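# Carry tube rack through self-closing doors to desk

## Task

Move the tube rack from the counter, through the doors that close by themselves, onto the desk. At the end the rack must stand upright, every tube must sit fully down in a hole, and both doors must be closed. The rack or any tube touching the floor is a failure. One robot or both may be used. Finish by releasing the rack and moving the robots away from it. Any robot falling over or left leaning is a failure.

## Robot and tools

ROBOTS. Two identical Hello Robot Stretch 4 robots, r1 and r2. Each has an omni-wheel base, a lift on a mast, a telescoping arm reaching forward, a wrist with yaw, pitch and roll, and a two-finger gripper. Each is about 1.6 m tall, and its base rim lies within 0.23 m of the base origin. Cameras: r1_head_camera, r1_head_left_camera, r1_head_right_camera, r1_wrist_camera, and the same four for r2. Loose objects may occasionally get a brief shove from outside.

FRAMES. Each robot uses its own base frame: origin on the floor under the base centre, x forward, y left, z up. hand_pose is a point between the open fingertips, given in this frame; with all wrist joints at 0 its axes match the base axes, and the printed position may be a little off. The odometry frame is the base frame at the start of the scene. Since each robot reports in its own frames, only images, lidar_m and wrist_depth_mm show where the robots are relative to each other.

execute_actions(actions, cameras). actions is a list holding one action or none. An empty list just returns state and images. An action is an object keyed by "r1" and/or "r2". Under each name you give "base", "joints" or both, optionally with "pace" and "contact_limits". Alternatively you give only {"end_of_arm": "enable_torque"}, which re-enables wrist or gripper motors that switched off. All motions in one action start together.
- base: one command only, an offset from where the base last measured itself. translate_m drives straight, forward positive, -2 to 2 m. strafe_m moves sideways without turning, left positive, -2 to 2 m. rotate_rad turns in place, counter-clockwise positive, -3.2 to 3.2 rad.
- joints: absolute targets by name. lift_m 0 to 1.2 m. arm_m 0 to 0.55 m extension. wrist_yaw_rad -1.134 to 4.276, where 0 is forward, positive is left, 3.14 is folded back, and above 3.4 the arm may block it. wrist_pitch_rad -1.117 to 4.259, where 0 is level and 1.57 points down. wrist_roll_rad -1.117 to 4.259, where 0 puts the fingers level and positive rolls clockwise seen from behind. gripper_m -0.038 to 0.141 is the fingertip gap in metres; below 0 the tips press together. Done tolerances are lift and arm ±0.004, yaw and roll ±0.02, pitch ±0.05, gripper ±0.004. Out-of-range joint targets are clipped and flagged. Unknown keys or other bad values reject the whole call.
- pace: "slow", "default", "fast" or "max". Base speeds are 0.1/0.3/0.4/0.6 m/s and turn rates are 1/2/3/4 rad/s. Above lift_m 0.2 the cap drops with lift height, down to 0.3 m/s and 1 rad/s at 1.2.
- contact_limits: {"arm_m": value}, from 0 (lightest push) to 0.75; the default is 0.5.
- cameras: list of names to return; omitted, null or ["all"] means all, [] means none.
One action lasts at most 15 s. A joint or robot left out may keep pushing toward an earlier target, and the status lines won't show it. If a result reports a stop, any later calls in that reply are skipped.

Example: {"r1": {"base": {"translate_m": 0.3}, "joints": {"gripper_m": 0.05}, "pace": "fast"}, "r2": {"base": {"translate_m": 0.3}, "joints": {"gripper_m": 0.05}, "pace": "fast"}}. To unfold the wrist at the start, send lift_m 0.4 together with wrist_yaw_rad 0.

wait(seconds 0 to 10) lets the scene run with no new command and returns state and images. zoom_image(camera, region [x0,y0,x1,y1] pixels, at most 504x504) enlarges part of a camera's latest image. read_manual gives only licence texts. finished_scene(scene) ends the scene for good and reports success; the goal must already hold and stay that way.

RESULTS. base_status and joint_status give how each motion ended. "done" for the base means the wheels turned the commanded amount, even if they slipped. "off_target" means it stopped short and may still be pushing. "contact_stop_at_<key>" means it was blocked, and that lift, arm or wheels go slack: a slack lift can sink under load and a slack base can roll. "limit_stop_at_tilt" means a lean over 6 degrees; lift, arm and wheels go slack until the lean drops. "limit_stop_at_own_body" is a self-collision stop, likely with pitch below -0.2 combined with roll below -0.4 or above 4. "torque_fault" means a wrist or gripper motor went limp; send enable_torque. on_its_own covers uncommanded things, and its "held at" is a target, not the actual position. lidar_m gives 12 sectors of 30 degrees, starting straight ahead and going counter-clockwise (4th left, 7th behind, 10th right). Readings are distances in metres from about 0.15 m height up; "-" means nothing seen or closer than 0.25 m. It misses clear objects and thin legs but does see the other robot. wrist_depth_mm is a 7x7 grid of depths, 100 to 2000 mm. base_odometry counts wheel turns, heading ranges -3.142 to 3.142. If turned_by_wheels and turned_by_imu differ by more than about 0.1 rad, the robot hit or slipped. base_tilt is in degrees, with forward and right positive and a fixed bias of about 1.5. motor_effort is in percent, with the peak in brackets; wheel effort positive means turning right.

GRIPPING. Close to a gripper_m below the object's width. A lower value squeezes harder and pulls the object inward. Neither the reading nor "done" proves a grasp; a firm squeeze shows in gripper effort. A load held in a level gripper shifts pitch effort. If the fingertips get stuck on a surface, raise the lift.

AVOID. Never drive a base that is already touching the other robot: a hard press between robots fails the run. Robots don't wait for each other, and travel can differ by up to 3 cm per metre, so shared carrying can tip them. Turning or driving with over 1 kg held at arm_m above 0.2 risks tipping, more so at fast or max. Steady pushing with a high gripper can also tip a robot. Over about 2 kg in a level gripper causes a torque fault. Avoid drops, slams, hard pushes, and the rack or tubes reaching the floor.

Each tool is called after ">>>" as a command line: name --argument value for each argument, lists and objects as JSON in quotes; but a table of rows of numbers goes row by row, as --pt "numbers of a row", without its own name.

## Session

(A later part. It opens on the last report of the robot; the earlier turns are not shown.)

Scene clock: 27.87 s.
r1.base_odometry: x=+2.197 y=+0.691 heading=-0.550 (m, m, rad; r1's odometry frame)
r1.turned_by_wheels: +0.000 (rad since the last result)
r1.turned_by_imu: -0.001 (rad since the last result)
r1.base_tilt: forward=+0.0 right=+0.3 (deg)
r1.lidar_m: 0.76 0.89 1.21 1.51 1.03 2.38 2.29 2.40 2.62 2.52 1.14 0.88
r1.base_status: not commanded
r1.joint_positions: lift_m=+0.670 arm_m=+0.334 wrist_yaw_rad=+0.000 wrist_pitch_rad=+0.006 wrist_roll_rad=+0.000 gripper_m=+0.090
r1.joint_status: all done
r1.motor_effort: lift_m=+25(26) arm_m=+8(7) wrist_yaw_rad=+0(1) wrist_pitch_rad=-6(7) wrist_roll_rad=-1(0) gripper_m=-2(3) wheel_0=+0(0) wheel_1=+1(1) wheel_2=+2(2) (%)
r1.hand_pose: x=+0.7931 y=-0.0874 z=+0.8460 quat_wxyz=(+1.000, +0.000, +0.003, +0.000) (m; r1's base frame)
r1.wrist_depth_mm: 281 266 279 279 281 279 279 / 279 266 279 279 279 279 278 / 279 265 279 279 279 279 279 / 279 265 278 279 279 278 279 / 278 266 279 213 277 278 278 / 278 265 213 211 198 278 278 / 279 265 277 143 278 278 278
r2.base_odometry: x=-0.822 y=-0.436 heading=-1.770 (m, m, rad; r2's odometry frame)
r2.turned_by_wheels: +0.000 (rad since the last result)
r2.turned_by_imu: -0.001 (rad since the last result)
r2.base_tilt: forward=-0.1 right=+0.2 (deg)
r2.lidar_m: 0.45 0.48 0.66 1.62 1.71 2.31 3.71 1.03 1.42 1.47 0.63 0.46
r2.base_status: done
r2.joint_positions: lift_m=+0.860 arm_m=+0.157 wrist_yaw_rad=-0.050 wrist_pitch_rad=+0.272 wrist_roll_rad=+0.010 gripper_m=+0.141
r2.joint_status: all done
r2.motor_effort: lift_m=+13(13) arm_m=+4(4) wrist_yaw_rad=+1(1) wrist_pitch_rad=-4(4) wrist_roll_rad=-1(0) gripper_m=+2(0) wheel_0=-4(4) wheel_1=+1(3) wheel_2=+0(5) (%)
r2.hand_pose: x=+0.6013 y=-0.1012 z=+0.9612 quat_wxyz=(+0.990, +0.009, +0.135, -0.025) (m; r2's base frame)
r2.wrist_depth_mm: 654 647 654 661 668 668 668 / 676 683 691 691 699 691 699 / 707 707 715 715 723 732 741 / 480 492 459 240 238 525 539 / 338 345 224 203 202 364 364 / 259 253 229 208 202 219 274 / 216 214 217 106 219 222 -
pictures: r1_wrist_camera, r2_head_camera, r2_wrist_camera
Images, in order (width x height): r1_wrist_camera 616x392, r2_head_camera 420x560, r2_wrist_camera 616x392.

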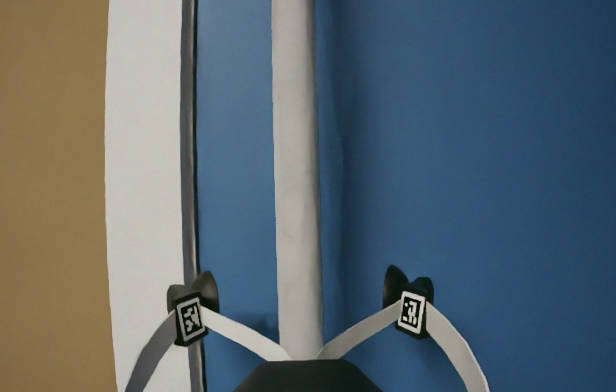

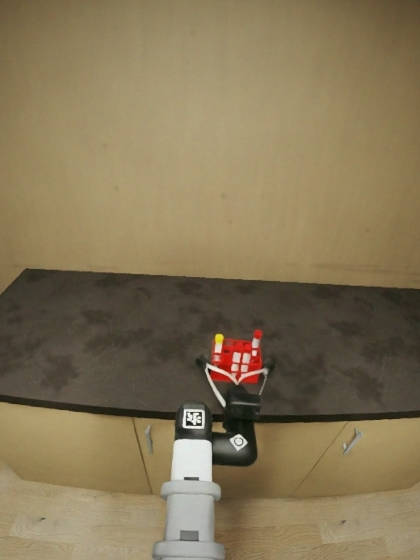

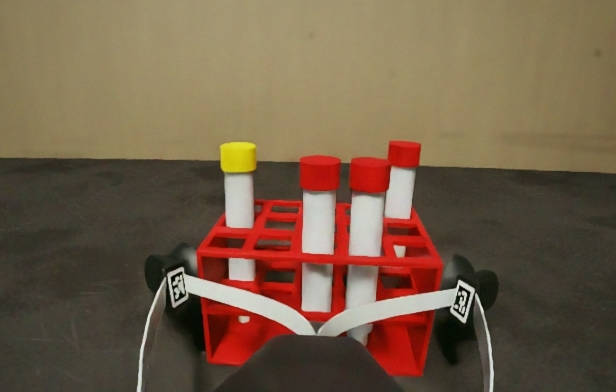

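>>> execute_actions --actions '[{"r2":{"joints":{"gripper_m":0.06},"pace":"slow"},"r1":{"joints":{"gripper_m":-0.03}}}]' --cameras '["r2_wrist_camera","r1_wrist_camera","r2_head_camera"]'

Scene clock: 32.03 s.
r1.base_odometry: x=+2.197 y=+0.691 heading=-0.550 (m, m, rad; r1's odometry frame)
r1.turned_by_wheels: +0.000 (rad since the last result)
r1.turned_by_imu: -0.001 (rad since the last result)
r1.base_tilt: forward=+0.0 right=+0.1 (deg)
r1.lidar_m: 0.77 0.89 1.24 1.50 1.03 2.38 2.29 2.41 2.62 2.53 1.16 0.86
r1.base_status: not commanded
r1.joint_positions: lift_m=+0.670 arm_m=+0.334 wrist_yaw_rad=+0.001 wrist_pitch_rad=+0.006 wrist_roll_rad=+0.000 gripper_m=-0.029
r1.joint_status: all done
r1.motor_effort: lift_m=+26(26) arm_m=+5(7) wrist_yaw_rad=-2(7) wrist_pitch_rad=-6(7) wrist_roll_rad=+1(1) gripper_m=-19(22) wheel_0=+0(0) wheel_1=+1(1) wheel_2=+2(2) (%)
r1.hand_pose: x=+0.7937 y=-0.0871 z=+0.8460 quat_wxyz=(+1.000, +0.000, +0.003, +0.000) (m; r1's base frame)
r1.wrist_depth_mm: 279 266 268 268 270 270 - / 278 266 267 270 271 270 271 / 279 266 268 206 270 270 268 / 277 265 267 201 270 268 270 / 277 264 267 198 268 268 268 / 278 264 196 193 181 268 270 / 278 264 267 192 267 268 -
r2.base_odometry: x=-0.822 y=-0.436 heading=-1.770 (m, m, rad; r2's odometry frame)
r2.turned_by_wheels: +0.000 (rad since the last result)
r2.turned_by_imu: -0.001 (rad since the last result)
r2.base_tilt: forward=-0.1 right=+0.2 (deg)
r2.lidar_m: 0.45 0.46 0.67 1.63 1.71 2.32 3.73 1.03 1.44 1.48 0.63 0.49
r2.base_status: not commanded
r2.joint_positions: lift_m=+0.860 arm_m=+0.157 wrist_yaw_rad=-0.050 wrist_pitch_rad=+0.273 wrist_roll_rad=+0.010 gripper_m=+0.061
r2.joint_status: all done
r2.motor_effort: lift_m=+13(13) arm_m=+5(5) wrist_yaw_rad=+1(0) wrist_pitch_rad=-7(8) wrist_roll_rad=+1(0) gripper_m=-28(30) wheel_0=-4(4) wheel_1=+1(1) wheel_2=+0(0) (%)
r2.hand_pose: x=+0.6012 y=-0.1012 z=+0.9609 quat_wxyz=(+0.990, +0.009, +0.136, -0.025) (m; r2's base frame)
r2.wrist_depth_mm: 654 661 654 661 668 668 668 / 676 683 691 691 699 699 699 / 707 715 707 723 715 732 732 / 480 488 424 223 221 521 535 / 336 343 205 183 183 362 362 / 257 187 198 191 190 177 273 / 217 214 208 106 192 220 -
pictures: r1_wrist_camera, r2_head_camera, r2_wrist_camera
Images, in order (width x height): r1_wrist_camera 616x392, r2_head_camera 420x560, r2_wrist_camera 616x392.

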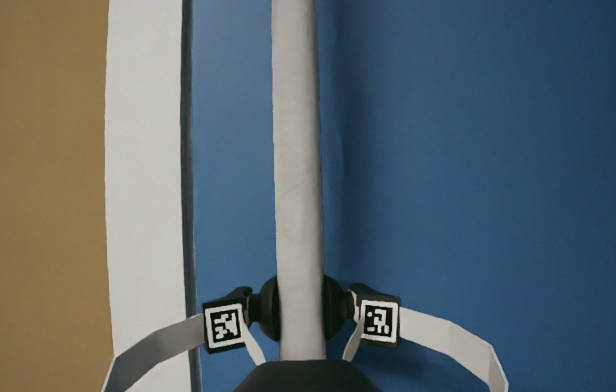

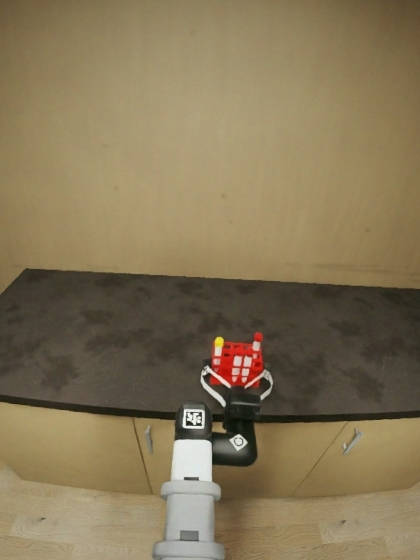

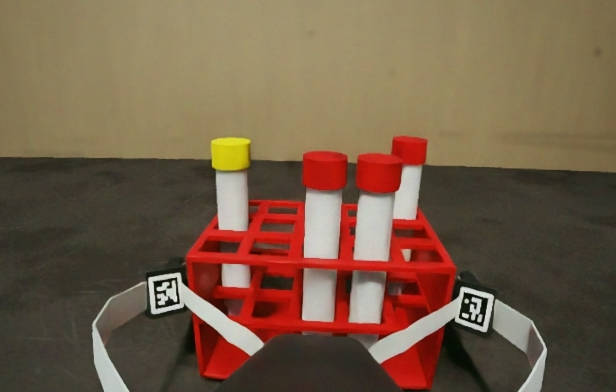

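>>> execute_actions --actions '[{"r2":{"joints":{"lift_m":0.9},"pace":"slow"},"r1":{"base":{"translate_m":-0.2},"pace":"slow"}}]' --cameras '["r2_wrist_camera","r1_wrist_camera","r1_head_camera"]'

Scene clock: 35.50 s.
r1.base_odometry: x=+2.027 y=+0.795 heading=-0.553 (m, m, rad; r1's odometry frame)
r1.turned_by_wheels: -0.003 (rad since the last result)
r1.turned_by_imu: -0.006 (rad since the last result)
r1.base_tilt: forward=-0.1 right=+0.3 (deg)
r1.lidar_m: 0.76 1.07 1.51 1.00 0.92 2.15 2.08 2.19 2.61 2.53 1.43 0.87
r1.base_status: done
r1.joint_positions: lift_m=+0.670 arm_m=+0.334 wrist_yaw_rad=-0.018 wrist_pitch_rad=+0.006 wrist_roll_rad=+0.000 gripper_m=-0.029
r1.joint_status: not commanded
r1.on_its_own: wrist_yaw_rad is at rest, and its effort (+52) is outside its rest range (-13 to +13)
r1.motor_effort: lift_m=+26(25) arm_m=+4(4) wrist_yaw_rad=+52(52) wrist_pitch_rad=-7(7) wrist_roll_rad=+0(0) gripper_m=-20(23) wheel_0=-21(21) wheel_1=-10(12) wheel_2=-11(10) (%)
r1.hand_pose: x=+0.7920 y=-0.0926 z=+0.8459 quat_wxyz=(+1.000, +0.000, +0.003, -0.009) (m; r1's base frame)
r1.wrist_depth_mm: 473 477 250 198 282 304 325 / 469 473 247 195 281 303 322 / 473 477 245 192 281 303 320 / 466 473 248 192 279 301 320 / 469 477 247 193 279 301 320 / 466 469 243 189 187 301 320 / 469 473 242 187 277 155 320
r2.base_odometry: x=-0.822 y=-0.436 heading=-1.770 (m, m, rad; r2's odometry frame)
r2.turned_by_wheels: +0.000 (rad since the last result)
r2.turned_by_imu: +0.000 (rad since the last result)
r2.base_tilt: forward=-0.1 right=+0.2 (deg)
r2.lidar_m: 0.45 0.48 0.66 1.63 1.72 2.33 1.08 0.94 1.55 1.48 0.65 0.49
r2.base_status: not commanded
r2.joint_positions: lift_m=+0.900 arm_m=+0.157 wrist_yaw_rad=-0.050 wrist_pitch_rad=+0.273 wrist_roll_rad=+0.010 gripper_m=+0.061
r2.joint_status: all done
r2.motor_effort: lift_m=+23(24) arm_m=+5(4) wrist_yaw_rad=+0(1) wrist_pitch_rad=-7(8) wrist_roll_rad=-1(0) gripper_m=-30(30) wheel_0=-4(4) wheel_1=+1(0) wheel_2=+0(0) (%)
r2.hand_pose: x=+0.6012 y=-0.1012 z=+1.0000 quat_wxyz=(+0.990, +0.009, +0.136, -0.025) (m; r2's base frame)
r2.wrist_depth_mm: 647 654 661 661 668 661 668 / 683 676 691 691 699 699 707 / 715 723 715 715 715 732 741 / 591 597 521 223 220 647 654 / 413 424 206 183 183 445 445 / 317 187 198 191 191 177 338 / 267 264 216 106 191 271 268
pictures: r1_head_camera, r1_wrist_camera, r2_wrist_camera
Images, in order (width x height): r1_head_camera 420x560, r1_wrist_camera 616x392, r2_wrist_camera 616x392.

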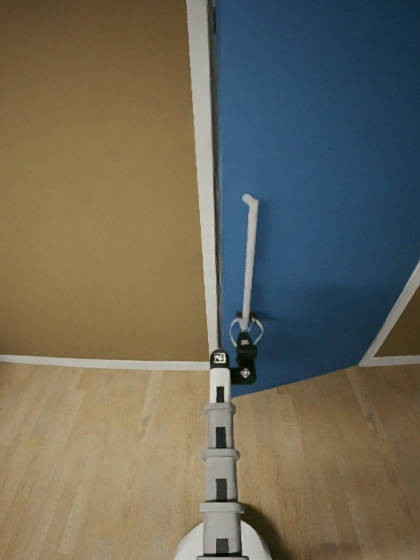

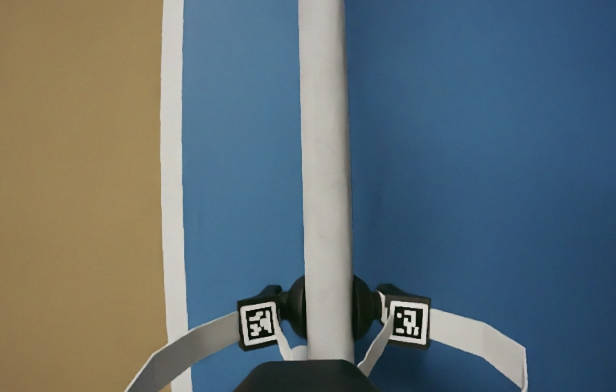

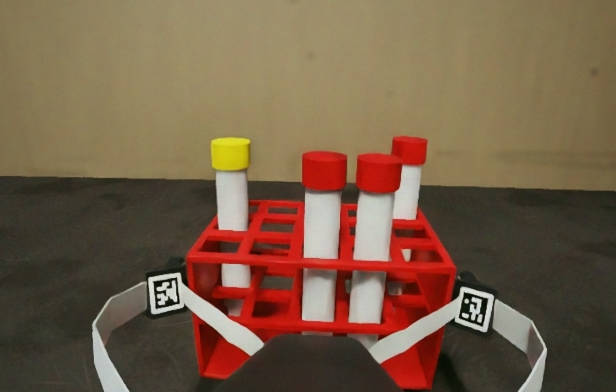

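>>> execute_actions --actions '[{"r2":{"base":{"translate_m":-0.15},"joints":{"arm_m":0.0},"pace":"slow"},"r1":{"base":{"strafe_m":-0.1},"joints":{"arm_m":0.21},"pace":"slow"}}]' --cameras '["r1_wrist_camera","r1_head_camera"]'

Scene clock: 39.77 s.
r1.base_odometry: x=+1.974 y=+0.711 heading=-0.551 (m, m, rad; r1's odometry frame)
r1.turned_by_wheels: +0.002 (rad since the last result)
r1.turned_by_imu: +0.002 (rad since the last result)
r1.base_tilt: forward=+0.1 right=+0.2 (deg)
r1.lidar_m: 0.62 1.09 1.52 0.97 0.91 2.18 2.09 2.17 2.51 2.42 1.47 0.77
r1.base_status: done
r1.joint_positions: lift_m=+0.670 arm_m=+0.211 wrist_yaw_rad=+0.014 wrist_pitch_rad=+0.006 wrist_roll_rad=+0.000 gripper_m=-0.030
r1.joint_status: all done
r1.on_its_own: wrist_yaw_rad is at rest, and its effort (-41) is outside its rest range (-13 to +13)
r1.motor_effort: lift_m=+25(26) arm_m=-6(12) wrist_yaw_rad=-41(52) wrist_pitch_rad=-7(8) wrist_roll_rad=+0(1) gripper_m=-16(22) wheel_0=+14(19) wheel_1=+2(13) wheel_2=+7(12) (%)
r1.hand_pose: x=+0.6717 y=-0.0834 z=+0.8459 quat_wxyz=(+1.000, +0.000, +0.003, +0.007) (m; r1's base frame)
r1.wrist_depth_mm: 609 232 237 265 289 324 353 / 615 232 237 265 289 320 351 / 609 232 237 263 287 322 349 / 609 231 239 263 289 320 347 / 609 231 239 263 286 319 345 / 603 230 183 183 282 317 345 / 609 157 191 177 277 319 347
r2.base_odometry: x=-0.792 y=-0.289 heading=-1.771 (m, m, rad; r2's odometry frame)
r2.turned_by_wheels: +0.000 (rad since the last result)
r2.turned_by_imu: +0.000 (rad since the last result)
r2.base_tilt: forward=-0.1 right=+0.2 (deg)
r2.lidar_m: 0.41 0.64 0.90 1.63 1.70 2.33 1.04 0.90 1.49 1.48 0.86 0.44
r2.base_status: done
r2.joint_positions: lift_m=+0.900 arm_m=+0.002 wrist_yaw_rad=-0.050 wrist_pitch_rad=+0.273 wrist_roll_rad=+0.010 gripper_m=+0.061
r2.joint_status: all done
joint sent to its limit — the command would take r2.arm_m past its lower limit, so that joint was sent only as far as its limit.
r2.motor_effort: lift_m=+23(23) arm_m=-4(5) wrist_yaw_rad=+1(0) wrist_pitch_rad=-8(7) wrist_roll_rad=+1(0) gripper_m=-29(31) wheel_0=-2(3) wheel_1=-1(4) wheel_2=+2(7) (%)
r2.hand_pose: x=+0.4458 y=-0.1012 z=+1.0000 quat_wxyz=(+0.990, +0.009, +0.136, -0.025) (m; r2's base frame)
r2.wrist_depth_mm: 917 931 946 960 946 946 946 / 960 960 976 960 976 976 991 / 976 991 991 1008 991 1025 1008 / 591 597 525 223 219 654 661 / 433 427 206 183 185 449 449 / 469 187 198 191 191 177 469 / 496 492 215 106 192 500 492
pictures: r1_head_camera, r1_wrist_camera
Images, in order (width x height): r1_head_camera 420x560, r1_wrist_camera 616x392.

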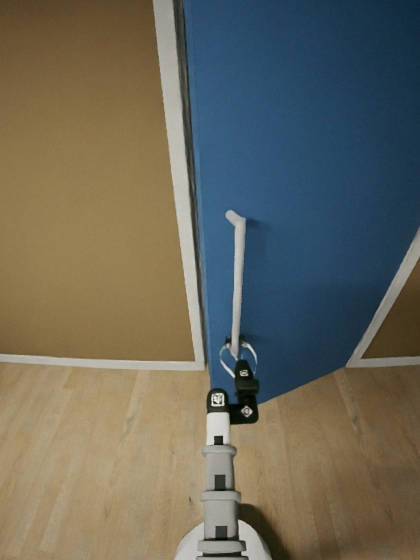

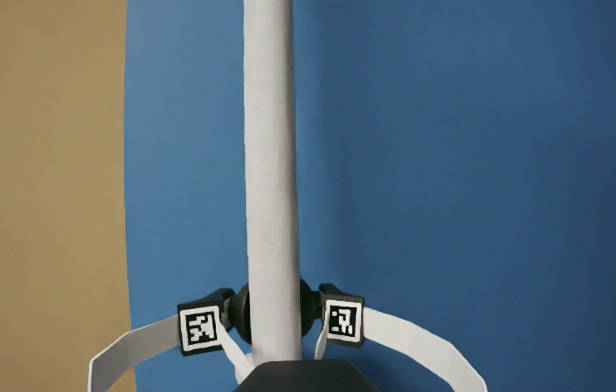

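>>> execute_actions --actions '[{"r2":{"base":{"rotate_rad":-1.57},"pace":"slow"},"r1":{"base":{"translate_m":-0.3},"joints":{"arm_m":0.46},"pace":"slow"}}]' --cameras '["r1_wrist_camera","r2_head_camera"]'

Scene clock: 44.97 s.
r1.base_odometry: x=+1.719 y=+0.867 heading=-0.552 (m, m, rad; r1's odometry frame)
r1.turned_by_wheels: -0.001 (rad since the last result)
r1.turned_by_imu: +0.001 (rad since the last result)
r1.base_tilt: forward=+0.1 right=+0.3 (deg)
r1.lidar_m: 0.85 1.39 0.86 0.82 0.90 1.89 1.79 1.88 2.52 2.41 1.86 1.05
r1.base_status: done
r1.joint_positions: lift_m=+0.670 arm_m=+0.459 wrist_yaw_rad=-0.003 wrist_pitch_rad=+0.006 wrist_roll_rad=+0.000 gripper_m=-0.030
r1.joint_status: all done
r1.motor_effort: lift_m=+26(26) arm_m=+5(9) wrist_yaw_rad=+10(42) wrist_pitch_rad=-6(8) wrist_roll_rad=+0(1) gripper_m=-14(19) wheel_0=-8(11) wheel_1=-5(7) wheel_2=-2(14) (%)
r1.hand_pose: x=+0.9182 y=-0.0884 z=+0.8460 quat_wxyz=(+1.000, +0.000, +0.003, -0.002) (m; r1's base frame)
r1.wrist_depth_mm: 654 647 232 178 293 338 387 / 647 654 231 178 291 334 382 / 647 647 230 178 289 332 384 / 654 647 231 179 289 332 379 / 647 654 229 180 286 330 377 / 654 647 211 181 182 330 377 / 647 214 224 146 282 310 377
r2.base_odometry: x=-0.792 y=-0.289 heading=+2.943 (m, m, rad; r2's odometry frame)
r2.turned_by_wheels: -1.570 (rad since the last result)
r2.turned_by_imu: -1.582 (rad since the last result)
r2.base_tilt: forward=-0.1 right=+0.2 (deg)
r2.lidar_m: 0.40 0.85 0.62 0.60 0.63 0.91 1.63 1.70 2.32 0.82 0.86 0.43
r2.base_status: done
r2.joint_positions: lift_m=+0.900 arm_m=+0.002 wrist_yaw_rad=-0.050 wrist_pitch_rad=+0.273 wrist_roll_rad=+0.010 gripper_m=+0.061
r2.joint_status: not commanded
r2.motor_effort: lift_m=+23(23) arm_m=-4(5) wrist_yaw_rad=+2(1) wrist_pitch_rad=-8(8) wrist_roll_rad=+0(0) gripper_m=-30(28) wheel_0=+2(3) wheel_1=+2(5) wheel_2=+1(9) (%)
r2.hand_pose: x=+0.4458 y=-0.1012 z=+1.0000 quat_wxyz=(+0.990, +0.009, +0.136, -0.026) (m; r2's base frame)
r2.wrist_depth_mm: 1118 1138 1118 1160 1160 1138 - / 1182 1182 1160 1182 1182 1205 - / 1205 1229 1229 1255 1229 1229 - / 1255 1308 1281 224 219 1336 - / 1366 1366 206 183 185 1366 - / 1397 187 199 193 190 177 1808 / 1366 1430 216 107 191 1464 1397
pictures: r1_wrist_camera, r2_head_camera
Images, in order (width x height): r1_wrist_camera 616x392, r2_head_camera 420x560.

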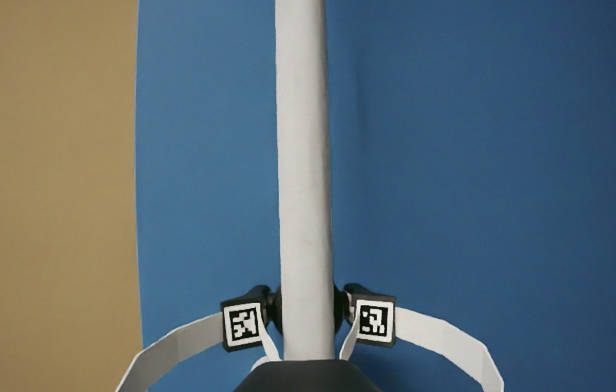

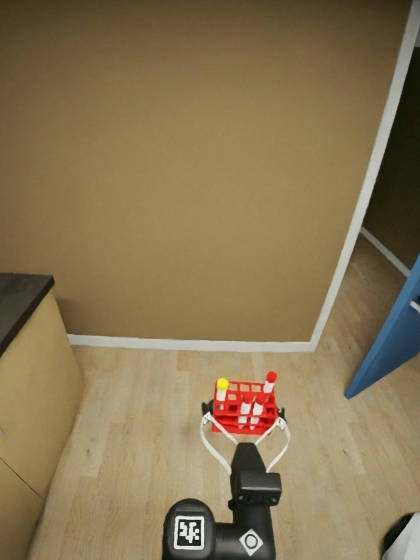

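>>> execute_actions --actions '[{"r2":{"base":{"translate_m":0.55},"joints":{"lift_m":0.7}},"r1":{"base":{"strafe_m":-0.155},"joints":{"arm_m":0.29,"wrist_yaw_rad":0.1},"pace":"slow"}}]' --cameras '["r1_wrist_camera","r2_head_camera"]'

Scene clock: 49.07 s.
r1.base_odometry: x=+1.637 y=+0.735 heading=-0.551 (m, m, rad; r1's odometry frame)
r1.turned_by_wheels: +0.001 (rad since the last result)
r1.turned_by_imu: -0.011 (rad since the last result)
r1.base_tilt: forward=+0.2 right=+0.3 (deg)
r1.lidar_m: 0.70 1.39 1.03 1.04 1.90 1.88 1.78 1.88 2.40 2.27 1.90 0.99
r1.base_status: done
r1.joint_positions: lift_m=+0.670 arm_m=+0.291 wrist_yaw_rad=+0.107 wrist_pitch_rad=+0.006 wrist_roll_rad=+0.000 gripper_m=-0.030
r1.joint_status: all done
r1.on_its_own: wrist_yaw_rad is at rest, and its effort (-18) is outside its rest range (-13 to +13)
r1.motor_effort: lift_m=+26(26) arm_m=-7(15) wrist_yaw_rad=-18(35) wrist_pitch_rad=-8(7) wrist_roll_rad=+0(0) gripper_m=-12(23) wheel_0=+8(13) wheel_1=+1(18) wheel_2=+3(8) (%)
r1.hand_pose: x=+0.7582 y=-0.0563 z=+0.8460 quat_wxyz=(+0.999, +0.000, +0.003, +0.053) (m; r1's base frame)
r1.wrist_depth_mm: 878 204 224 262 307 377 459 / 866 200 223 260 304 375 455 / 866 200 222 259 303 368 455 / 878 200 223 259 301 366 449 / 866 201 221 257 303 366 452 / 878 201 182 174 293 366 439 / 866 189 215 163 285 364 439
r2.base_odometry: x=-1.331 y=-0.181 heading=+2.943 (m, m, rad; r2's odometry frame)
r2.turned_by_wheels: +0.000 (rad since the last result)
r2.turned_by_imu: -0.002 (rad since the last result)
r2.base_tilt: forward=-0.1 right=+0.2 (deg)
r2.lidar_m: 0.39 0.98 0.62 0.59 0.63 0.90 2.18 2.29 1.01 1.04 1.13 0.42
r2.base_status: done
r2.joint_positions: lift_m=+0.700 arm_m=+0.002 wrist_yaw_rad=-0.050 wrist_pitch_rad=+0.273 wrist_roll_rad=+0.010 gripper_m=+0.061
r2.joint_status: all done
r2.motor_effort: lift_m=+14(21) arm_m=-4(4) wrist_yaw_rad=+1(0) wrist_pitch_rad=-8(8) wrist_roll_rad=+0(0) gripper_m=-31(29) wheel_0=+0(5) wheel_1=+1(5) wheel_2=+0(6) (%)
r2.hand_pose: x=+0.4457 y=-0.1012 z=+0.8008 quat_wxyz=(+0.990, +0.009, +0.136, -0.026) (m; r2's base frame)
r2.wrist_depth_mm: 634 634 640 647 647 654 654 / 654 661 676 683 683 683 683 / 691 699 691 699 699 723 723 / 732 741 723 224 220 759 759 / 768 778 205 183 183 788 798 / 820 187 198 193 191 177 854 / 866 854 216 106 191 904 891
pictures: r1_wrist_camera, r2_head_camera
Images, in order (width x height): r1_wrist_camera 616x392, r2_head_camera 420x560.

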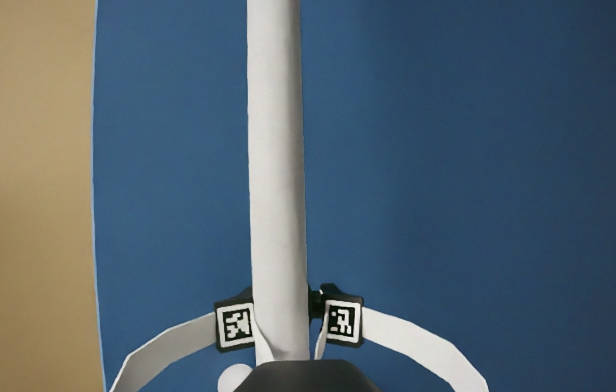

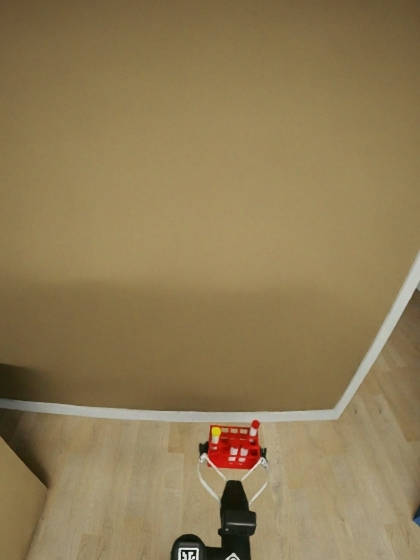

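>>> execute_actions --actions '[{"r2":{"base":{"strafe_m":-0.45}},"r1":{"base":{"strafe_m":-0.19},"joints":{"arm_m":0.158,"wrist_yaw_rad":0.2},"pace":"slow"}}]' --cameras '["r1_wrist_camera","r2_head_camera"]'

>>> execute_actions --actions '[{"r1":{"base":{"strafe_m":-0.29},"joints":{"arm_m":0.055,"wrist_yaw_rad":0.3},"pace":"slow"}}]' --cameras '["r1_wrist_camera","r2_head_camera","r1_head_camera","r2_head_left_camera"]'

Scene clock: 52.63 s.
r1.base_odometry: x=+1.538 y=+0.574 heading=-0.550 (m, m, rad; r1's odometry frame)
r1.turned_by_wheels: +0.001 (rad since the last result)
r1.turned_by_imu: +0.001 (rad since the last result)
r1.base_tilt: forward=+0.0 right=+0.2 (deg)
r1.lidar_m: 0.51 1.02 0.78 0.87 2.07 1.88 1.78 1.89 2.18 2.04 1.83 0.97
r1.base_status: done
r1.joint_positions: lift_m=+0.670 arm_m=+0.159 wrist_yaw_rad=+0.209 wrist_pitch_rad=+0.006 wrist_roll_rad=+0.000 gripper_m=-0.030
r1.joint_status: all done
r1.on_its_own: wrist_yaw_rad is at rest, and its effort (-26) is outside its rest range (-13 to +13)
r1.motor_effort: lift_m=+26(26) arm_m=-3(16) wrist_yaw_rad=-26(29) wrist_pitch_rad=-8(8) wrist_roll_rad=+1(0) gripper_m=-13(23) wheel_0=+9(12) wheel_1=+4(7) wheel_2=+1(8) (%)
r1.hand_pose: x=+0.6298 y=-0.0257 z=+0.8460 quat_wxyz=(+0.995, +0.000, +0.003, +0.104) (m; r1's base frame)
r1.wrist_depth_mm: 162 179 200 251 314 424 609 / 161 179 200 251 309 418 580 / 161 179 200 249 307 410 580 / 161 179 200 248 306 407 564 / 163 178 198 247 304 402 554 / 162 177 175 181 293 404 564 / 160 152 175 142 285 404 549
r2.base_odometry: x=-1.242 y=+0.261 heading=+2.943 (m, m, rad; r2's odometry frame)
r2.turned_by_wheels: +0.000 (rad since the last result)
r2.turned_by_imu: +0.001 (rad since the last result)
r2.base_tilt: forward=-0.2 right=+0.2 (deg)
r2.lidar_m: 0.40 0.98 1.07 1.05 1.11 1.51 2.17 2.27 0.77 0.82 0.84 0.41
r2.base_status: done
r2.joint_positions: lift_m=+0.700 arm_m=+0.002 wrist_yaw_rad=-0.050 wrist_pitch_rad=+0.273 wrist_roll_rad=+0.010 gripper_m=+0.061
r2.joint_status: not commanded
r2.motor_effort: lift_m=+14(14) arm_m=-4(4) wrist_yaw_rad=+2(0) wrist_pitch_rad=-7(7) wrist_roll_rad=+0(0) gripper_m=-29(29) wheel_0=+0(10) wheel_1=+2(7) wheel_2=-1(1) (%)
r2.hand_pose: x=+0.4457 y=-0.1012 z=+0.8007 quat_wxyz=(+0.990, +0.009, +0.136, -0.025) (m; r2's base frame)
r2.wrist_depth_mm: 634 640 647 647 654 668 - / 661 668 683 683 683 - - / 691 707 699 707 707 - - / 732 741 732 224 219 - - / 788 778 205 183 183 1921 - / 831 187 198 192 190 177 1430 / 854 878 216 106 192 1205 1182
pictures: r1_wrist_camera, r2_head_camera
Images, in order (width x height): r1_wrist_camera 616x392, r2_head_camera 420x560.

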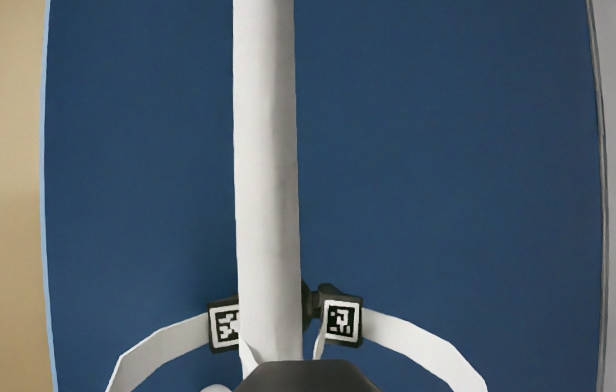

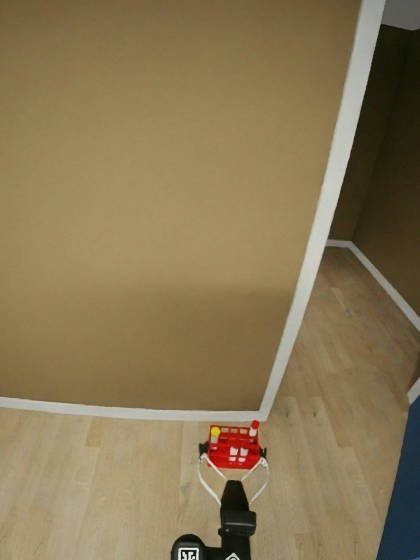

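Scene clock: 56.67 s.
r1.base_odometry: x=+1.386 y=+0.327 heading=-0.549 (m, m, rad; r1's odometry frame)
r1.turned_by_wheels: +0.001 (rad since the last result)
r1.turned_by_imu: +0.009 (rad since the last result)
r1.base_tilt: forward=-0.1 right=+0.2 (deg)
r1.lidar_m: 0.37 0.41 1.01 1.10 2.42 1.89 1.78 1.84 1.90 1.76 1.86 1.36
r1.base_status: done
r1.joint_positions: lift_m=+0.670 arm_m=+0.055 wrist_yaw_rad=+0.307 wrist_pitch_rad=+0.005 wrist_roll_rad=+0.000 gripper_m=-0.030
r1.joint_status: all done
r1.on_its_own: wrist_yaw_rad is at rest, and its effort (-20) is outside its rest range (-13 to +13)
r1.motor_effort: lift_m=+25(25) arm_m=+2(15) wrist_yaw_rad=-20(67) wrist_pitch_rad=-5(8) wrist_roll_rad=+1(1) gripper_m=-10(22) wheel_0=+15(20) wheel_1=+4(7) wheel_2=-5(16) (%)
r1.hand_pose: x=+0.5269 y=+0.0038 z=+0.8462 quat_wxyz=(+0.988, -0.001, +0.003, +0.153) (m; r1's base frame)
r1.wrist_depth_mm: 135 157 113 255 364 676 866 / 133 158 113 254 359 647 866 / 133 157 113 251 351 627 866 / 133 157 112 250 351 609 878 / 132 156 112 249 347 609 866 / 131 154 112 187 310 609 866 / 132 144 112 119 310 603 866
r2.base_odometry: x=-1.242 y=+0.261 heading=+2.943 (m, m, rad; r2's odometry frame)
r2.turned_by_wheels: +0.000 (rad since the last result)
r2.turned_by_imu: -0.001 (rad since the last result)
r2.base_tilt: forward=-0.2 right=+0.2 (deg)
r2.lidar_m: 0.40 0.98 1.10 1.04 1.12 1.55 2.18 2.26 1.05 1.03 1.20 0.42
r2.base_status: not commanded
r2.joint_positions: lift_m=+0.700 arm_m=+0.002 wrist_yaw_rad=-0.050 wrist_pitch_rad=+0.273 wrist_roll_rad=+0.010 gripper_m=+0.061
r2.joint_status: not commanded
r2.motor_effort: lift_m=+14(14) arm_m=-4(4) wrist_yaw_rad=-1(2) wrist_pitch_rad=-7(8) wrist_roll_rad=+1(1) gripper_m=-30(30) wheel_0=+0(0) wheel_1=+2(2) wheel_2=-1(1) (%)
r2.hand_pose: x=+0.4457 y=-0.1012 z=+0.8007 quat_wxyz=(+0.990, +0.009, +0.136, -0.025) (m; r2's base frame)
r2.wrist_depth_mm: 640 647 647 654 661 661 - / 661 668 676 683 683 - - / 707 707 707 707 707 - - / 741 741 732 223 219 - - / 778 778 205 183 183 1921 - / 831 187 198 191 191 177 1464 / 866 866 216 106 192 1205 1205
pictures: r1_head_camera, r1_wrist_camera, r2_head_camera, r2_head_left_camera
Images, in order (width x height): r1_head_camera 420x560, r1_wrist_camera 616x392, r2_head_camera 420x560, r2_head_left_camera 420x672.

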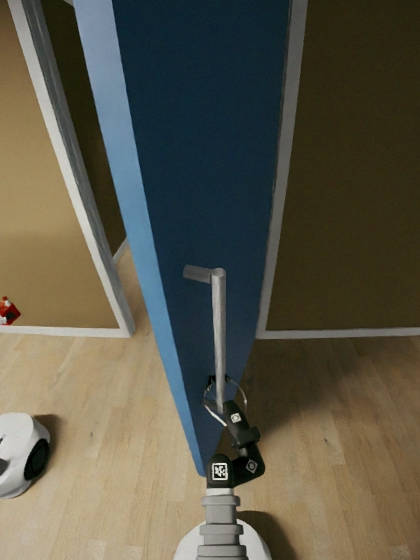

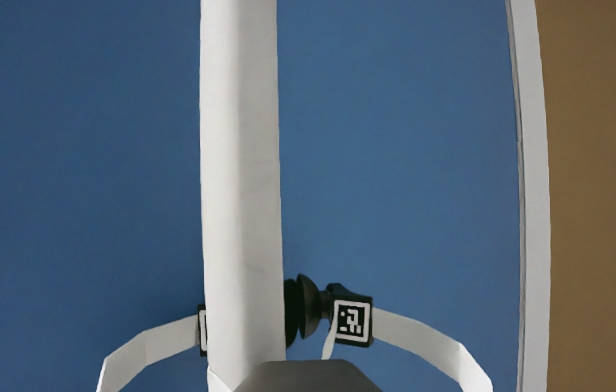

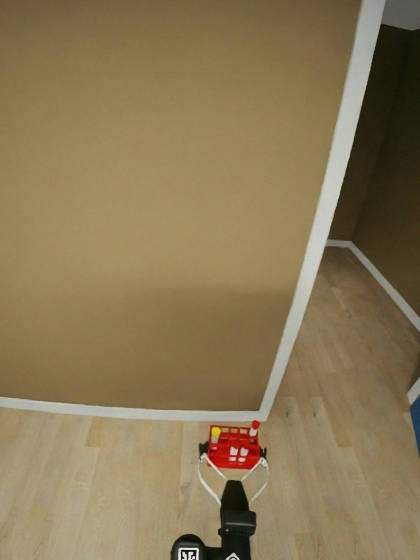

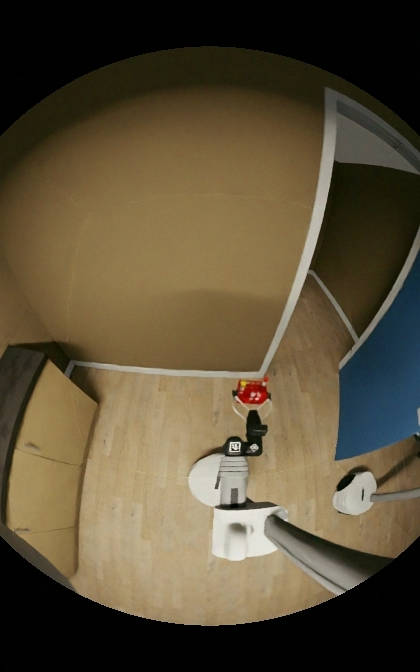

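>>> execute_actions --actions '[{"r2":{"base":{"translate_m":0.2}},"r1":{"base":{"strafe_m":-0.17},"joints":{"wrist_yaw_rad":0.36},"pace":"slow"}}]' --cameras '["r1_head_camera"]'

>>> execute_actions --actions '[{"r2":{"base":{"strafe_m":-0.75}}}]' --cameras '["r2_head_camera","r1_head_camera","r2_head_left_camera"]'

Scene clock: 60.60 s.
r1.base_odometry: x=+1.298 y=+0.182 heading=-0.548 (m, m, rad; r1's odometry frame)
r1.turned_by_wheels: +0.001 (rad since the last result)
r1.turned_by_imu: +0.135 (rad since the last result)
r1.base_tilt: forward=+0.1 right=+0.1 (deg)
r1.lidar_m: 0.40 0.39 1.23 2.40 2.22 1.82 1.79 1.94 1.66 1.64 1.66 1.34
r1.base_status: done
r1.joint_positions: lift_m=+0.670 arm_m=+0.054 wrist_yaw_rad=+0.373 wrist_pitch_rad=+0.006 wrist_roll_rad=-0.001 gripper_m=-0.030
r1.joint_status: all done
r1.on_its_own: wrist_yaw_rad is at rest, and its effort (-36) is outside its rest range (-13 to +13)
r1.motor_effort: lift_m=+26(25) arm_m=+6(6) wrist_yaw_rad=-36(82) wrist_pitch_rad=-7(8) wrist_roll_rad=+1(2) gripper_m=-9(18) wheel_0=+15(25) wheel_1=+2(11) wheel_2=-1(14) (%)
r1.hand_pose: x=+0.5254 y=+0.0236 z=+0.8460 quat_wxyz=(+0.983, -0.001, +0.003, +0.185) (m; r1's base frame)
r1.wrist_depth_mm: 150 170 125 249 320 459 732 / 148 171 124 249 317 452 707 / 149 171 124 246 312 442 683 / 148 170 124 246 310 433 668 / 148 170 123 243 309 433 661 / 147 165 123 196 307 436 668 / 147 156 123 192 178 433 683
r2.base_odometry: x=-1.438 y=+0.300 heading=+2.943 (m, m, rad; r2's odometry frame)
r2.turned_by_wheels: +0.000 (rad since the last result)
r2.turned_by_imu: -0.001 (rad since the last result)
r2.base_tilt: forward=-0.1 right=+0.2 (deg)
r2.lidar_m: 0.39 0.78 1.06 1.02 1.10 1.53 2.37 2.50 1.24 1.11 1.30 0.42
r2.base_status: done
r2.joint_positions: lift_m=+0.700 arm_m=+0.002 wrist_yaw_rad=-0.050 wrist_pitch_rad=+0.273 wrist_roll_rad=+0.010 gripper_m=+0.061
r2.joint_status: not commanded
r2.motor_effort: lift_m=+14(14) arm_m=-4(4) wrist_yaw_rad=+1(1) wrist_pitch_rad=-7(8) wrist_roll_rad=+0(0) gripper_m=-30(30) wheel_0=+1(11) wheel_1=+0(5) wheel_2=+2(14) (%)
r2.hand_pose: x=+0.4457 y=-0.1012 z=+0.8007 quat_wxyz=(+0.990, +0.009, +0.136, -0.025) (m; r2's base frame)
r2.wrist_depth_mm: 462 466 466 469 473 473 - / 480 484 492 492 492 492 - / 508 512 508 517 512 517 - / 530 535 530 223 220 544 - / 564 564 205 183 184 574 - / 597 187 198 191 191 177 1464 / 627 627 216 106 191 891 1182
pictures: r1_head_camera
Images, in order (width x height): r1_head_camera 420x560.

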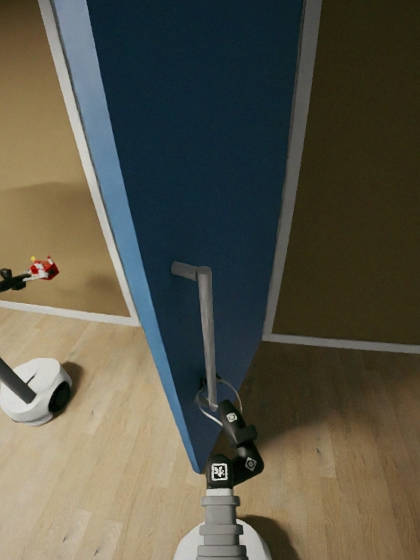

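Scene clock: 64.43 s.
r1.base_odometry: x=+1.298 y=+0.182 heading=-0.548 (m, m, rad; r1's odometry frame)
r1.turned_by_wheels: +0.000 (rad since the last result)
r1.turned_by_imu: -0.001 (rad since the last result)
r1.base_tilt: forward=+0.0 right=+0.3 (deg)
r1.lidar_m: 0.40 0.41 0.64 2.38 2.22 1.82 1.80 2.01 1.67 1.64 1.67 1.32
r1.base_status: not commanded
r1.joint_positions: lift_m=+0.670 arm_m=+0.054 wrist_yaw_rad=+0.373 wrist_pitch_rad=+0.006 wrist_roll_rad=-0.001 gripper_m=-0.030
r1.joint_status: not commanded
r1.on_its_own: wrist_yaw_rad is at rest, and its effort (-38) is outside its rest range (-13 to +13)
r1.motor_effort: lift_m=+26(25) arm_m=+6(6) wrist_yaw_rad=-38(38) wrist_pitch_rad=-6(6) wrist_roll_rad=+2(1) gripper_m=-10(13) wheel_0=+15(15) wheel_1=+3(3) wheel_2=-1(1) (%)
r1.hand_pose: x=+0.5254 y=+0.0238 z=+0.8460 quat_wxyz=(+0.983, -0.001, +0.003, +0.186) (m; r1's base frame)
r1.wrist_depth_mm: 151 172 126 250 319 459 723 / 149 171 125 248 317 455 699 / 149 172 125 247 314 439 683 / 149 172 125 247 312 436 661 / 148 170 124 245 309 433 661 / 148 166 124 198 309 436 668 / 148 156 124 193 277 436 668
r2.base_odometry: x=-1.291 y=+1.035 heading=+2.943 (m, m, rad; r2's odometry frame)
r2.turned_by_wheels: +0.000 (rad since the last result)
r2.turned_by_imu: +0.000 (rad since the last result)
r2.base_tilt: forward=-0.1 right=+0.2 (deg)
r2.lidar_m: 0.41 0.80 1.07 1.81 1.86 2.47 2.36 0.62 0.37 0.39 0.47 0.42
r2.base_status: done
r2.joint_positions: lift_m=+0.700 arm_m=+0.002 wrist_yaw_rad=-0.050 wrist_pitch_rad=+0.273 wrist_roll_rad=+0.010 gripper_m=+0.061
r2.joint_status: not commanded
r2.motor_effort: lift_m=+15(14) arm_m=-4(4) wrist_yaw_rad=+1(1) wrist_pitch_rad=-8(6) wrist_roll_rad=+0(0) gripper_m=-29(29) wheel_0=-1(9) wheel_1=+1(9) wheel_2=+0(1) (%)
r2.hand_pose: x=+0.4457 y=-0.1012 z=+0.8007 quat_wxyz=(+0.990, +0.009, +0.136, -0.025) (m; r2's base frame)
r2.wrist_depth_mm: 1336 - - - - - 1576 / 597 - - - - - 1499 / 591 - - - - - 1537 / 591 - - 224 222 - 1499 / 609 1756 205 183 183 1863 1499 / 615 187 198 191 190 177 1430 / 640 1160 216 106 191 1205 759
pictures: r1_head_camera, r2_head_camera, r2_head_left_camera
Images, in order (width x height): r1_head_camera 420x560, r2_head_camera 420x560, r2_head_left_camera 420x672.

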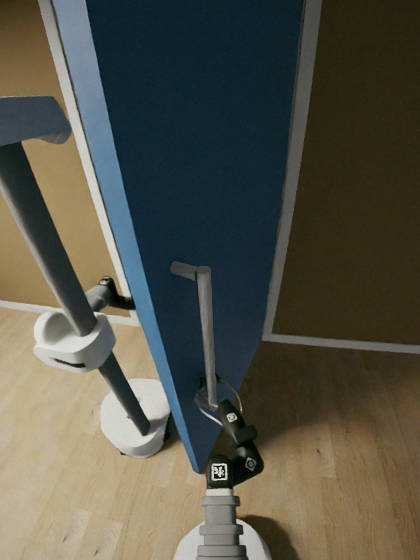

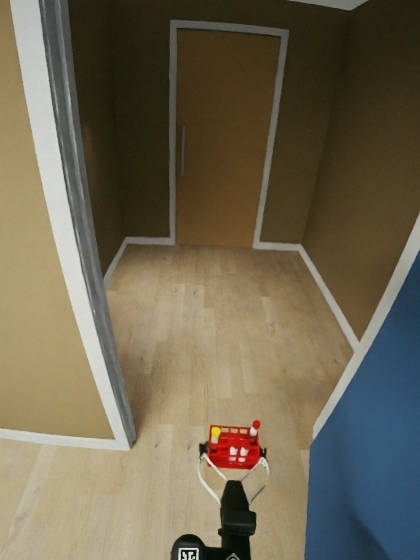

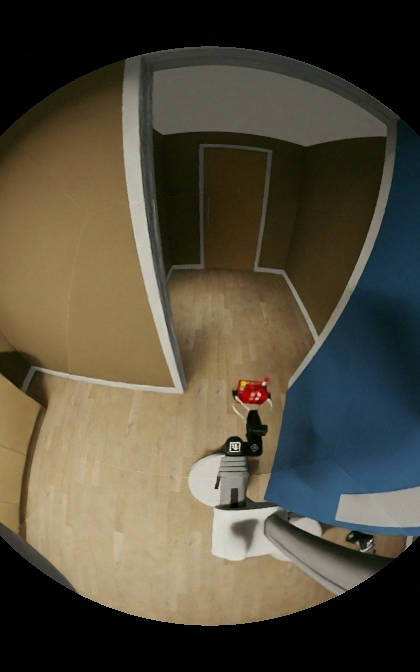

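>>> execute_actions --actions '[{"r2":{"base":{"strafe_m":-0.12}},"r1":{"joints":{"gripper_m":0.04}}}]' --cameras '["r1_head_camera","r1_wrist_camera","r2_head_left_camera"]'

Scene clock: 69.63 s.
r1.base_odometry: x=+1.298 y=+0.182 heading=-0.548 (m, m, rad; r1's odometry frame)
r1.turned_by_wheels: +0.000 (rad since the last result)
r1.turned_by_imu: -0.002 (rad since the last result)
r1.base_tilt: forward=+0.1 right=+0.3 (deg)
r1.lidar_m: 0.40 0.39 2.34 2.37 2.21 1.80 1.81 1.98 1.66 1.64 1.65 1.34
r1.base_status: not commanded
r1.joint_positions: lift_m=+0.670 arm_m=+0.054 wrist_yaw_rad=+0.373 wrist_pitch_rad=+0.006 wrist_roll_rad=-0.001 gripper_m=+0.040
r1.joint_status: all done
r1.on_its_own: wrist_yaw_rad is at rest, and its effort (-36) is outside its rest range (-13 to +13)
r1.motor_effort: lift_m=+25(26) arm_m=+5(6) wrist_yaw_rad=-36(44) wrist_pitch_rad=-7(6) wrist_roll_rad=+2(1) gripper_m=+2(8) wheel_0=+16(16) wheel_1=+4(5) wheel_2=-3(3) (%)
r1.hand_pose: x=+0.5254 y=+0.0236 z=+0.8460 quat_wxyz=(+0.983, -0.001, +0.003, +0.185) (m; r1's base frame)
r1.wrist_depth_mm: 159 181 133 262 336 469 741 / 158 181 133 260 330 462 707 / 158 181 133 258 327 455 683 / 158 181 133 257 325 449 676 / 157 180 132 257 324 445 668 / 156 174 132 240 301 449 668 / 156 165 131 234 300 449 676
r2.base_odometry: x=-1.267 y=+1.153 heading=+2.944 (m, m, rad; r2's odometry frame)
r2.turned_by_wheels: +0.000 (rad since the last result)
r2.turned_by_imu: -0.001 (rad since the last result)
r2.base_tilt: forward=-0.2 right=+0.1 (deg)
r2.lidar_m: 0.40 0.85 1.07 1.90 2.01 2.47 2.38 0.51 0.26 0.26 0.32 0.41
r2.base_status: done
r2.joint_positions: lift_m=+0.700 arm_m=+0.002 wrist_yaw_rad=-0.050 wrist_pitch_rad=+0.273 wrist_roll_rad=+0.010 gripper_m=+0.061
r2.joint_status: not commanded
r2.motor_effort: lift_m=+14(14) arm_m=-4(4) wrist_yaw_rad=+1(0) wrist_pitch_rad=-8(9) wrist_roll_rad=-1(0) gripper_m=-30(28) wheel_0=+0(6) wheel_1=+1(7) wheel_2=+1(1) (%)
r2.hand_pose: x=+0.4457 y=-0.1012 z=+0.8007 quat_wxyz=(+0.990, +0.009, +0.136, -0.026) (m; r2's base frame)
r2.wrist_depth_mm: 1499 - - - - 1863 1430 / 1537 - - - - - 1397 / 1576 - - - - - 1397 / 1576 - - 224 222 - 668 / 1537 1863 206 183 183 1808 603 / 1308 187 198 192 190 177 554 / 778 1160 216 106 192 1205 512
pictures: r1_head_camera, r1_wrist_camera, r2_head_left_camera
Images, in order (width x height): r1_head_camera 420x560, r1_wrist_camera 616x392, r2_head_left_camera 420x672.

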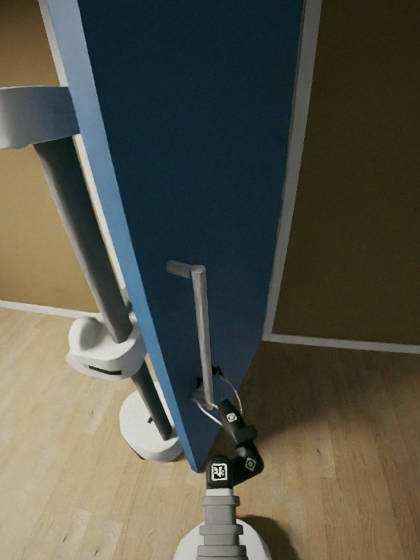

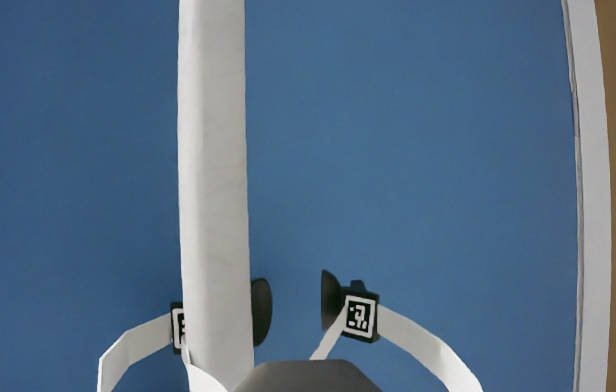

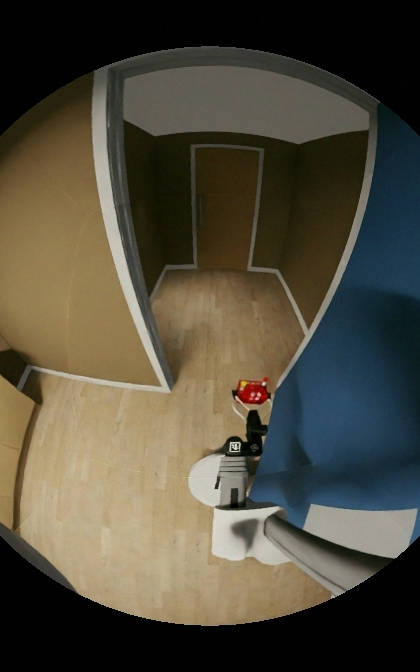

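>>> execute_actions --actions '[{"r2":{"base":{"strafe_m":-0.05},"pace":"slow"},"r1":{"joints":{"gripper_m":0.07,"wrist_yaw_rad":0.5}}}]' --cameras '["r1_head_camera","r1_wrist_camera"]'

Scene clock: 71.90 s.
r1.base_odometry: x=+1.297 y=+0.182 heading=-0.550 (m, m, rad; r1's odometry frame)
r1.turned_by_wheels: -0.002 (rad since the last result)
r1.turned_by_imu: -0.042 (rad since the last result)
r1.base_tilt: forward=-0.3 right=+0.2 (deg)
r1.lidar_m: 0.42 0.40 0.66 2.41 2.28 1.83 1.80 1.98 1.66 1.64 1.66 1.34
r1.base_status: not commanded
r1.joint_positions: lift_m=+0.670 arm_m=+0.054 wrist_yaw_rad=+0.500 wrist_pitch_rad=+0.009 wrist_roll_rad=-0.002 gripper_m=+0.070
r1.joint_status: all done
r1.motor_effort: lift_m=+25(25) arm_m=+5(6) wrist_yaw_rad=-1(33) wrist_pitch_rad=-15(24) wrist_roll_rad=+4(4) gripper_m=-2(3) wheel_0=-2(16) wheel_1=+7(8) wheel_2=-14(17) (%)
r1.hand_pose: x=+0.5199 y=+0.0617 z=+0.8452 quat_wxyz=(+0.969, -0.002, +0.004, +0.248) (m; r1's base frame)
r1.wrist_depth_mm: 186 199 241 286 347 452 615 / 185 196 242 283 343 445 591 / 185 196 240 283 342 439 580 / 184 196 240 282 340 433 574 / 183 199 238 281 338 436 580 / 183 171 238 279 194 433 580 / 178 166 151 154 336 433 559
r2.base_odometry: x=-1.258 y=+1.202 heading=+2.944 (m, m, rad; r2's odometry frame)
r2.turned_by_wheels: +0.000 (rad since the last result)
r2.turned_by_imu: +0.002 (rad since the last result)
r2.base_tilt: forward=-0.1 right=+0.2 (deg)
r2.lidar_m: 0.42 0.90 1.07 1.97 2.06 2.50 2.37 0.56 - 0.25 0.25 0.40
r2.base_status: done
r2.joint_positions: lift_m=+0.700 arm_m=+0.002 wrist_yaw_rad=-0.050 wrist_pitch_rad=+0.273 wrist_roll_rad=+0.010 gripper_m=+0.061
r2.joint_status: not commanded
r2.motor_effort: lift_m=+15(15) arm_m=-4(4) wrist_yaw_rad=+2(8) wrist_pitch_rad=-8(8) wrist_roll_rad=+0(1) gripper_m=-29(29) wheel_0=+6(17) wheel_1=-12(20) wheel_2=+9(7) (%)
r2.hand_pose: x=+0.4457 y=-0.1012 z=+0.8006 quat_wxyz=(+0.990, +0.009, +0.136, -0.025) (m; r2's base frame)
r2.wrist_depth_mm: 1576 - - - - 1863 1366 / 1576 - - - - 1863 615 / 1618 - - - - 1921 569 / 1618 - - 223 222 1863 521 / 1618 1808 205 183 182 1708 500 / 1366 187 198 191 189 177 452 / 1118 1160 216 106 192 991 424
pictures: r1_head_camera, r1_wrist_camera
Images, in order (width x height): r1_head_camera 420x560, r1_wrist_camera 616x392.

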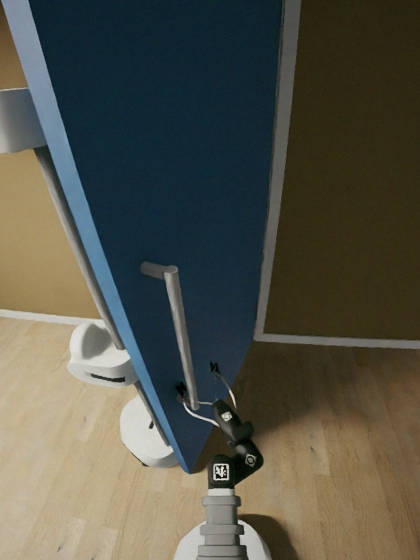

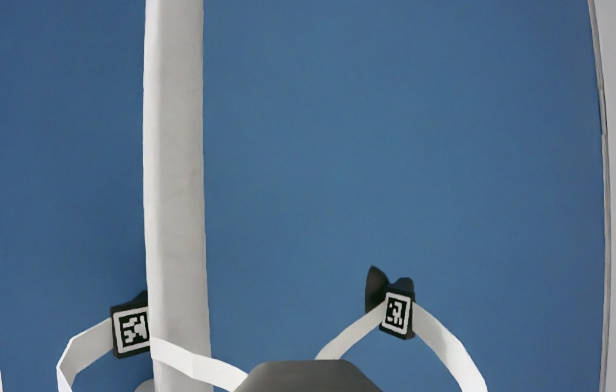

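>>> execute_actions --actions '[{"r2":{"base":{"strafe_m":-0.04},"pace":"slow"},"r1":{"joints":{"wrist_yaw_rad":0.66}}}]' --cameras '["r1_head_camera","r1_wrist_camera"]'

Scene clock: 74.07 s.
r1.base_odometry: x=+1.297 y=+0.182 heading=-0.549 (m, m, rad; r1's odometry frame)
r1.turned_by_wheels: +0.000 (rad since the last result)
r1.turned_by_imu: -0.094 (rad since the last result)
r1.base_tilt: forward=-1.0 right=+1.0 (deg)
r1.lidar_m: 0.42 0.39 0.51 2.45 2.48 1.87 1.79 1.88 1.68 1.60 1.71 1.35
r1.base_status: not commanded
r1.joint_positions: lift_m=+0.670 arm_m=+0.054 wrist_yaw_rad=+0.666 wrist_pitch_rad=+0.013 wrist_roll_rad=-0.002 gripper_m=+0.070
r1.joint_status: all done
r1.on_its_own: wrist_yaw_rad is at rest, and its effort (-18) is outside its rest range (-13 to +13); wrist_pitch_rad is at rest, and its effort (-27) is outside its rest range (-23 to +23)
r1.motor_effort: lift_m=+25(26) arm_m=+6(5) wrist_yaw_rad=-18(34) wrist_pitch_rad=-27(53) wrist_roll_rad=+6(14) gripper_m=-4(2) wheel_0=-2(8) wheel_1=+8(10) wheel_2=-14(19) (%)
r1.hand_pose: x=+0.5057 y=+0.1095 z=+0.8442 quat_wxyz=(+0.945, -0.003, +0.006, +0.327) (m; r1's base frame)
r1.wrist_depth_mm: 185 146 237 278 336 421 544 / 184 146 238 277 329 415 544 / 184 146 237 274 329 410 525 / 185 145 236 274 327 410 521 / 183 145 236 273 325 407 521 / 182 145 233 271 194 407 521 / 141 143 232 154 324 407 504
r2.base_odometry: x=-1.250 y=+1.241 heading=+2.944 (m, m, rad; r2's odometry frame)
r2.turned_by_wheels: +0.001 (rad since the last result)
r2.turned_by_imu: +0.000 (rad since the last result)
r2.base_tilt: forward=-0.1 right=+0.2 (deg)
r2.lidar_m: 0.41 0.91 1.04 2.01 2.11 2.48 2.38 0.26 - 0.25 0.25 0.40
r2.base_status: done
r2.joint_positions: lift_m=+0.700 arm_m=+0.002 wrist_yaw_rad=-0.050 wrist_pitch_rad=+0.273 wrist_roll_rad=+0.010 gripper_m=+0.061
r2.joint_status: not commanded
r2.motor_effort: lift_m=+15(15) arm_m=-4(4) wrist_yaw_rad=+0(2) wrist_pitch_rad=-8(8) wrist_roll_rad=+0(0) gripper_m=-29(30) wheel_0=+8(13) wheel_1=-9(22) wheel_2=+9(12) (%)
r2.hand_pose: x=+0.4457 y=-0.1012 z=+0.8006 quat_wxyz=(+0.990, +0.009, +0.136, -0.025) (m; r2's base frame)
r2.wrist_depth_mm: 1618 - - - - 1756 549 / 1661 - - - - 1808 469 / 1661 - - - - 1808 455 / 1618 - - 223 220 1808 442 / 1618 1808 205 184 182 1708 421 / 1366 187 198 191 190 177 410 / 1182 1160 216 106 192 654 370
pictures: r1_head_camera, r1_wrist_camera
Images, in order (width x height): r1_head_camera 420x560, r1_wrist_camera 616x392.

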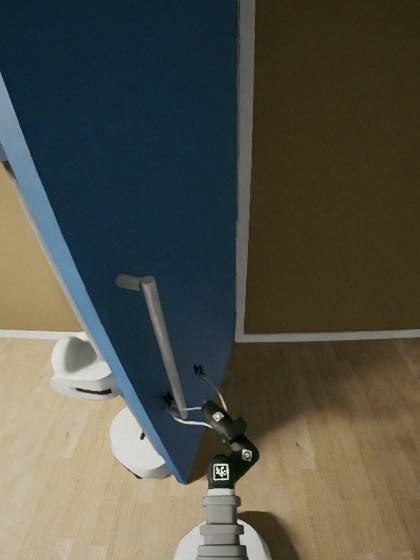

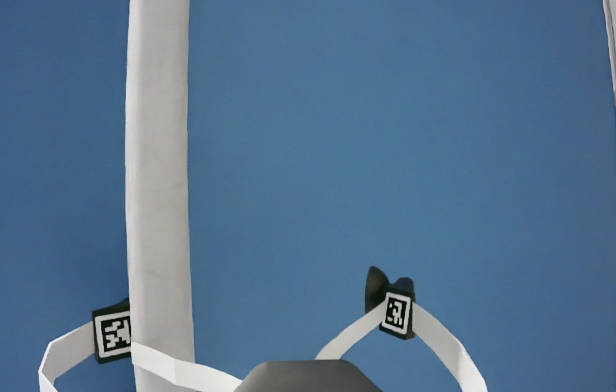

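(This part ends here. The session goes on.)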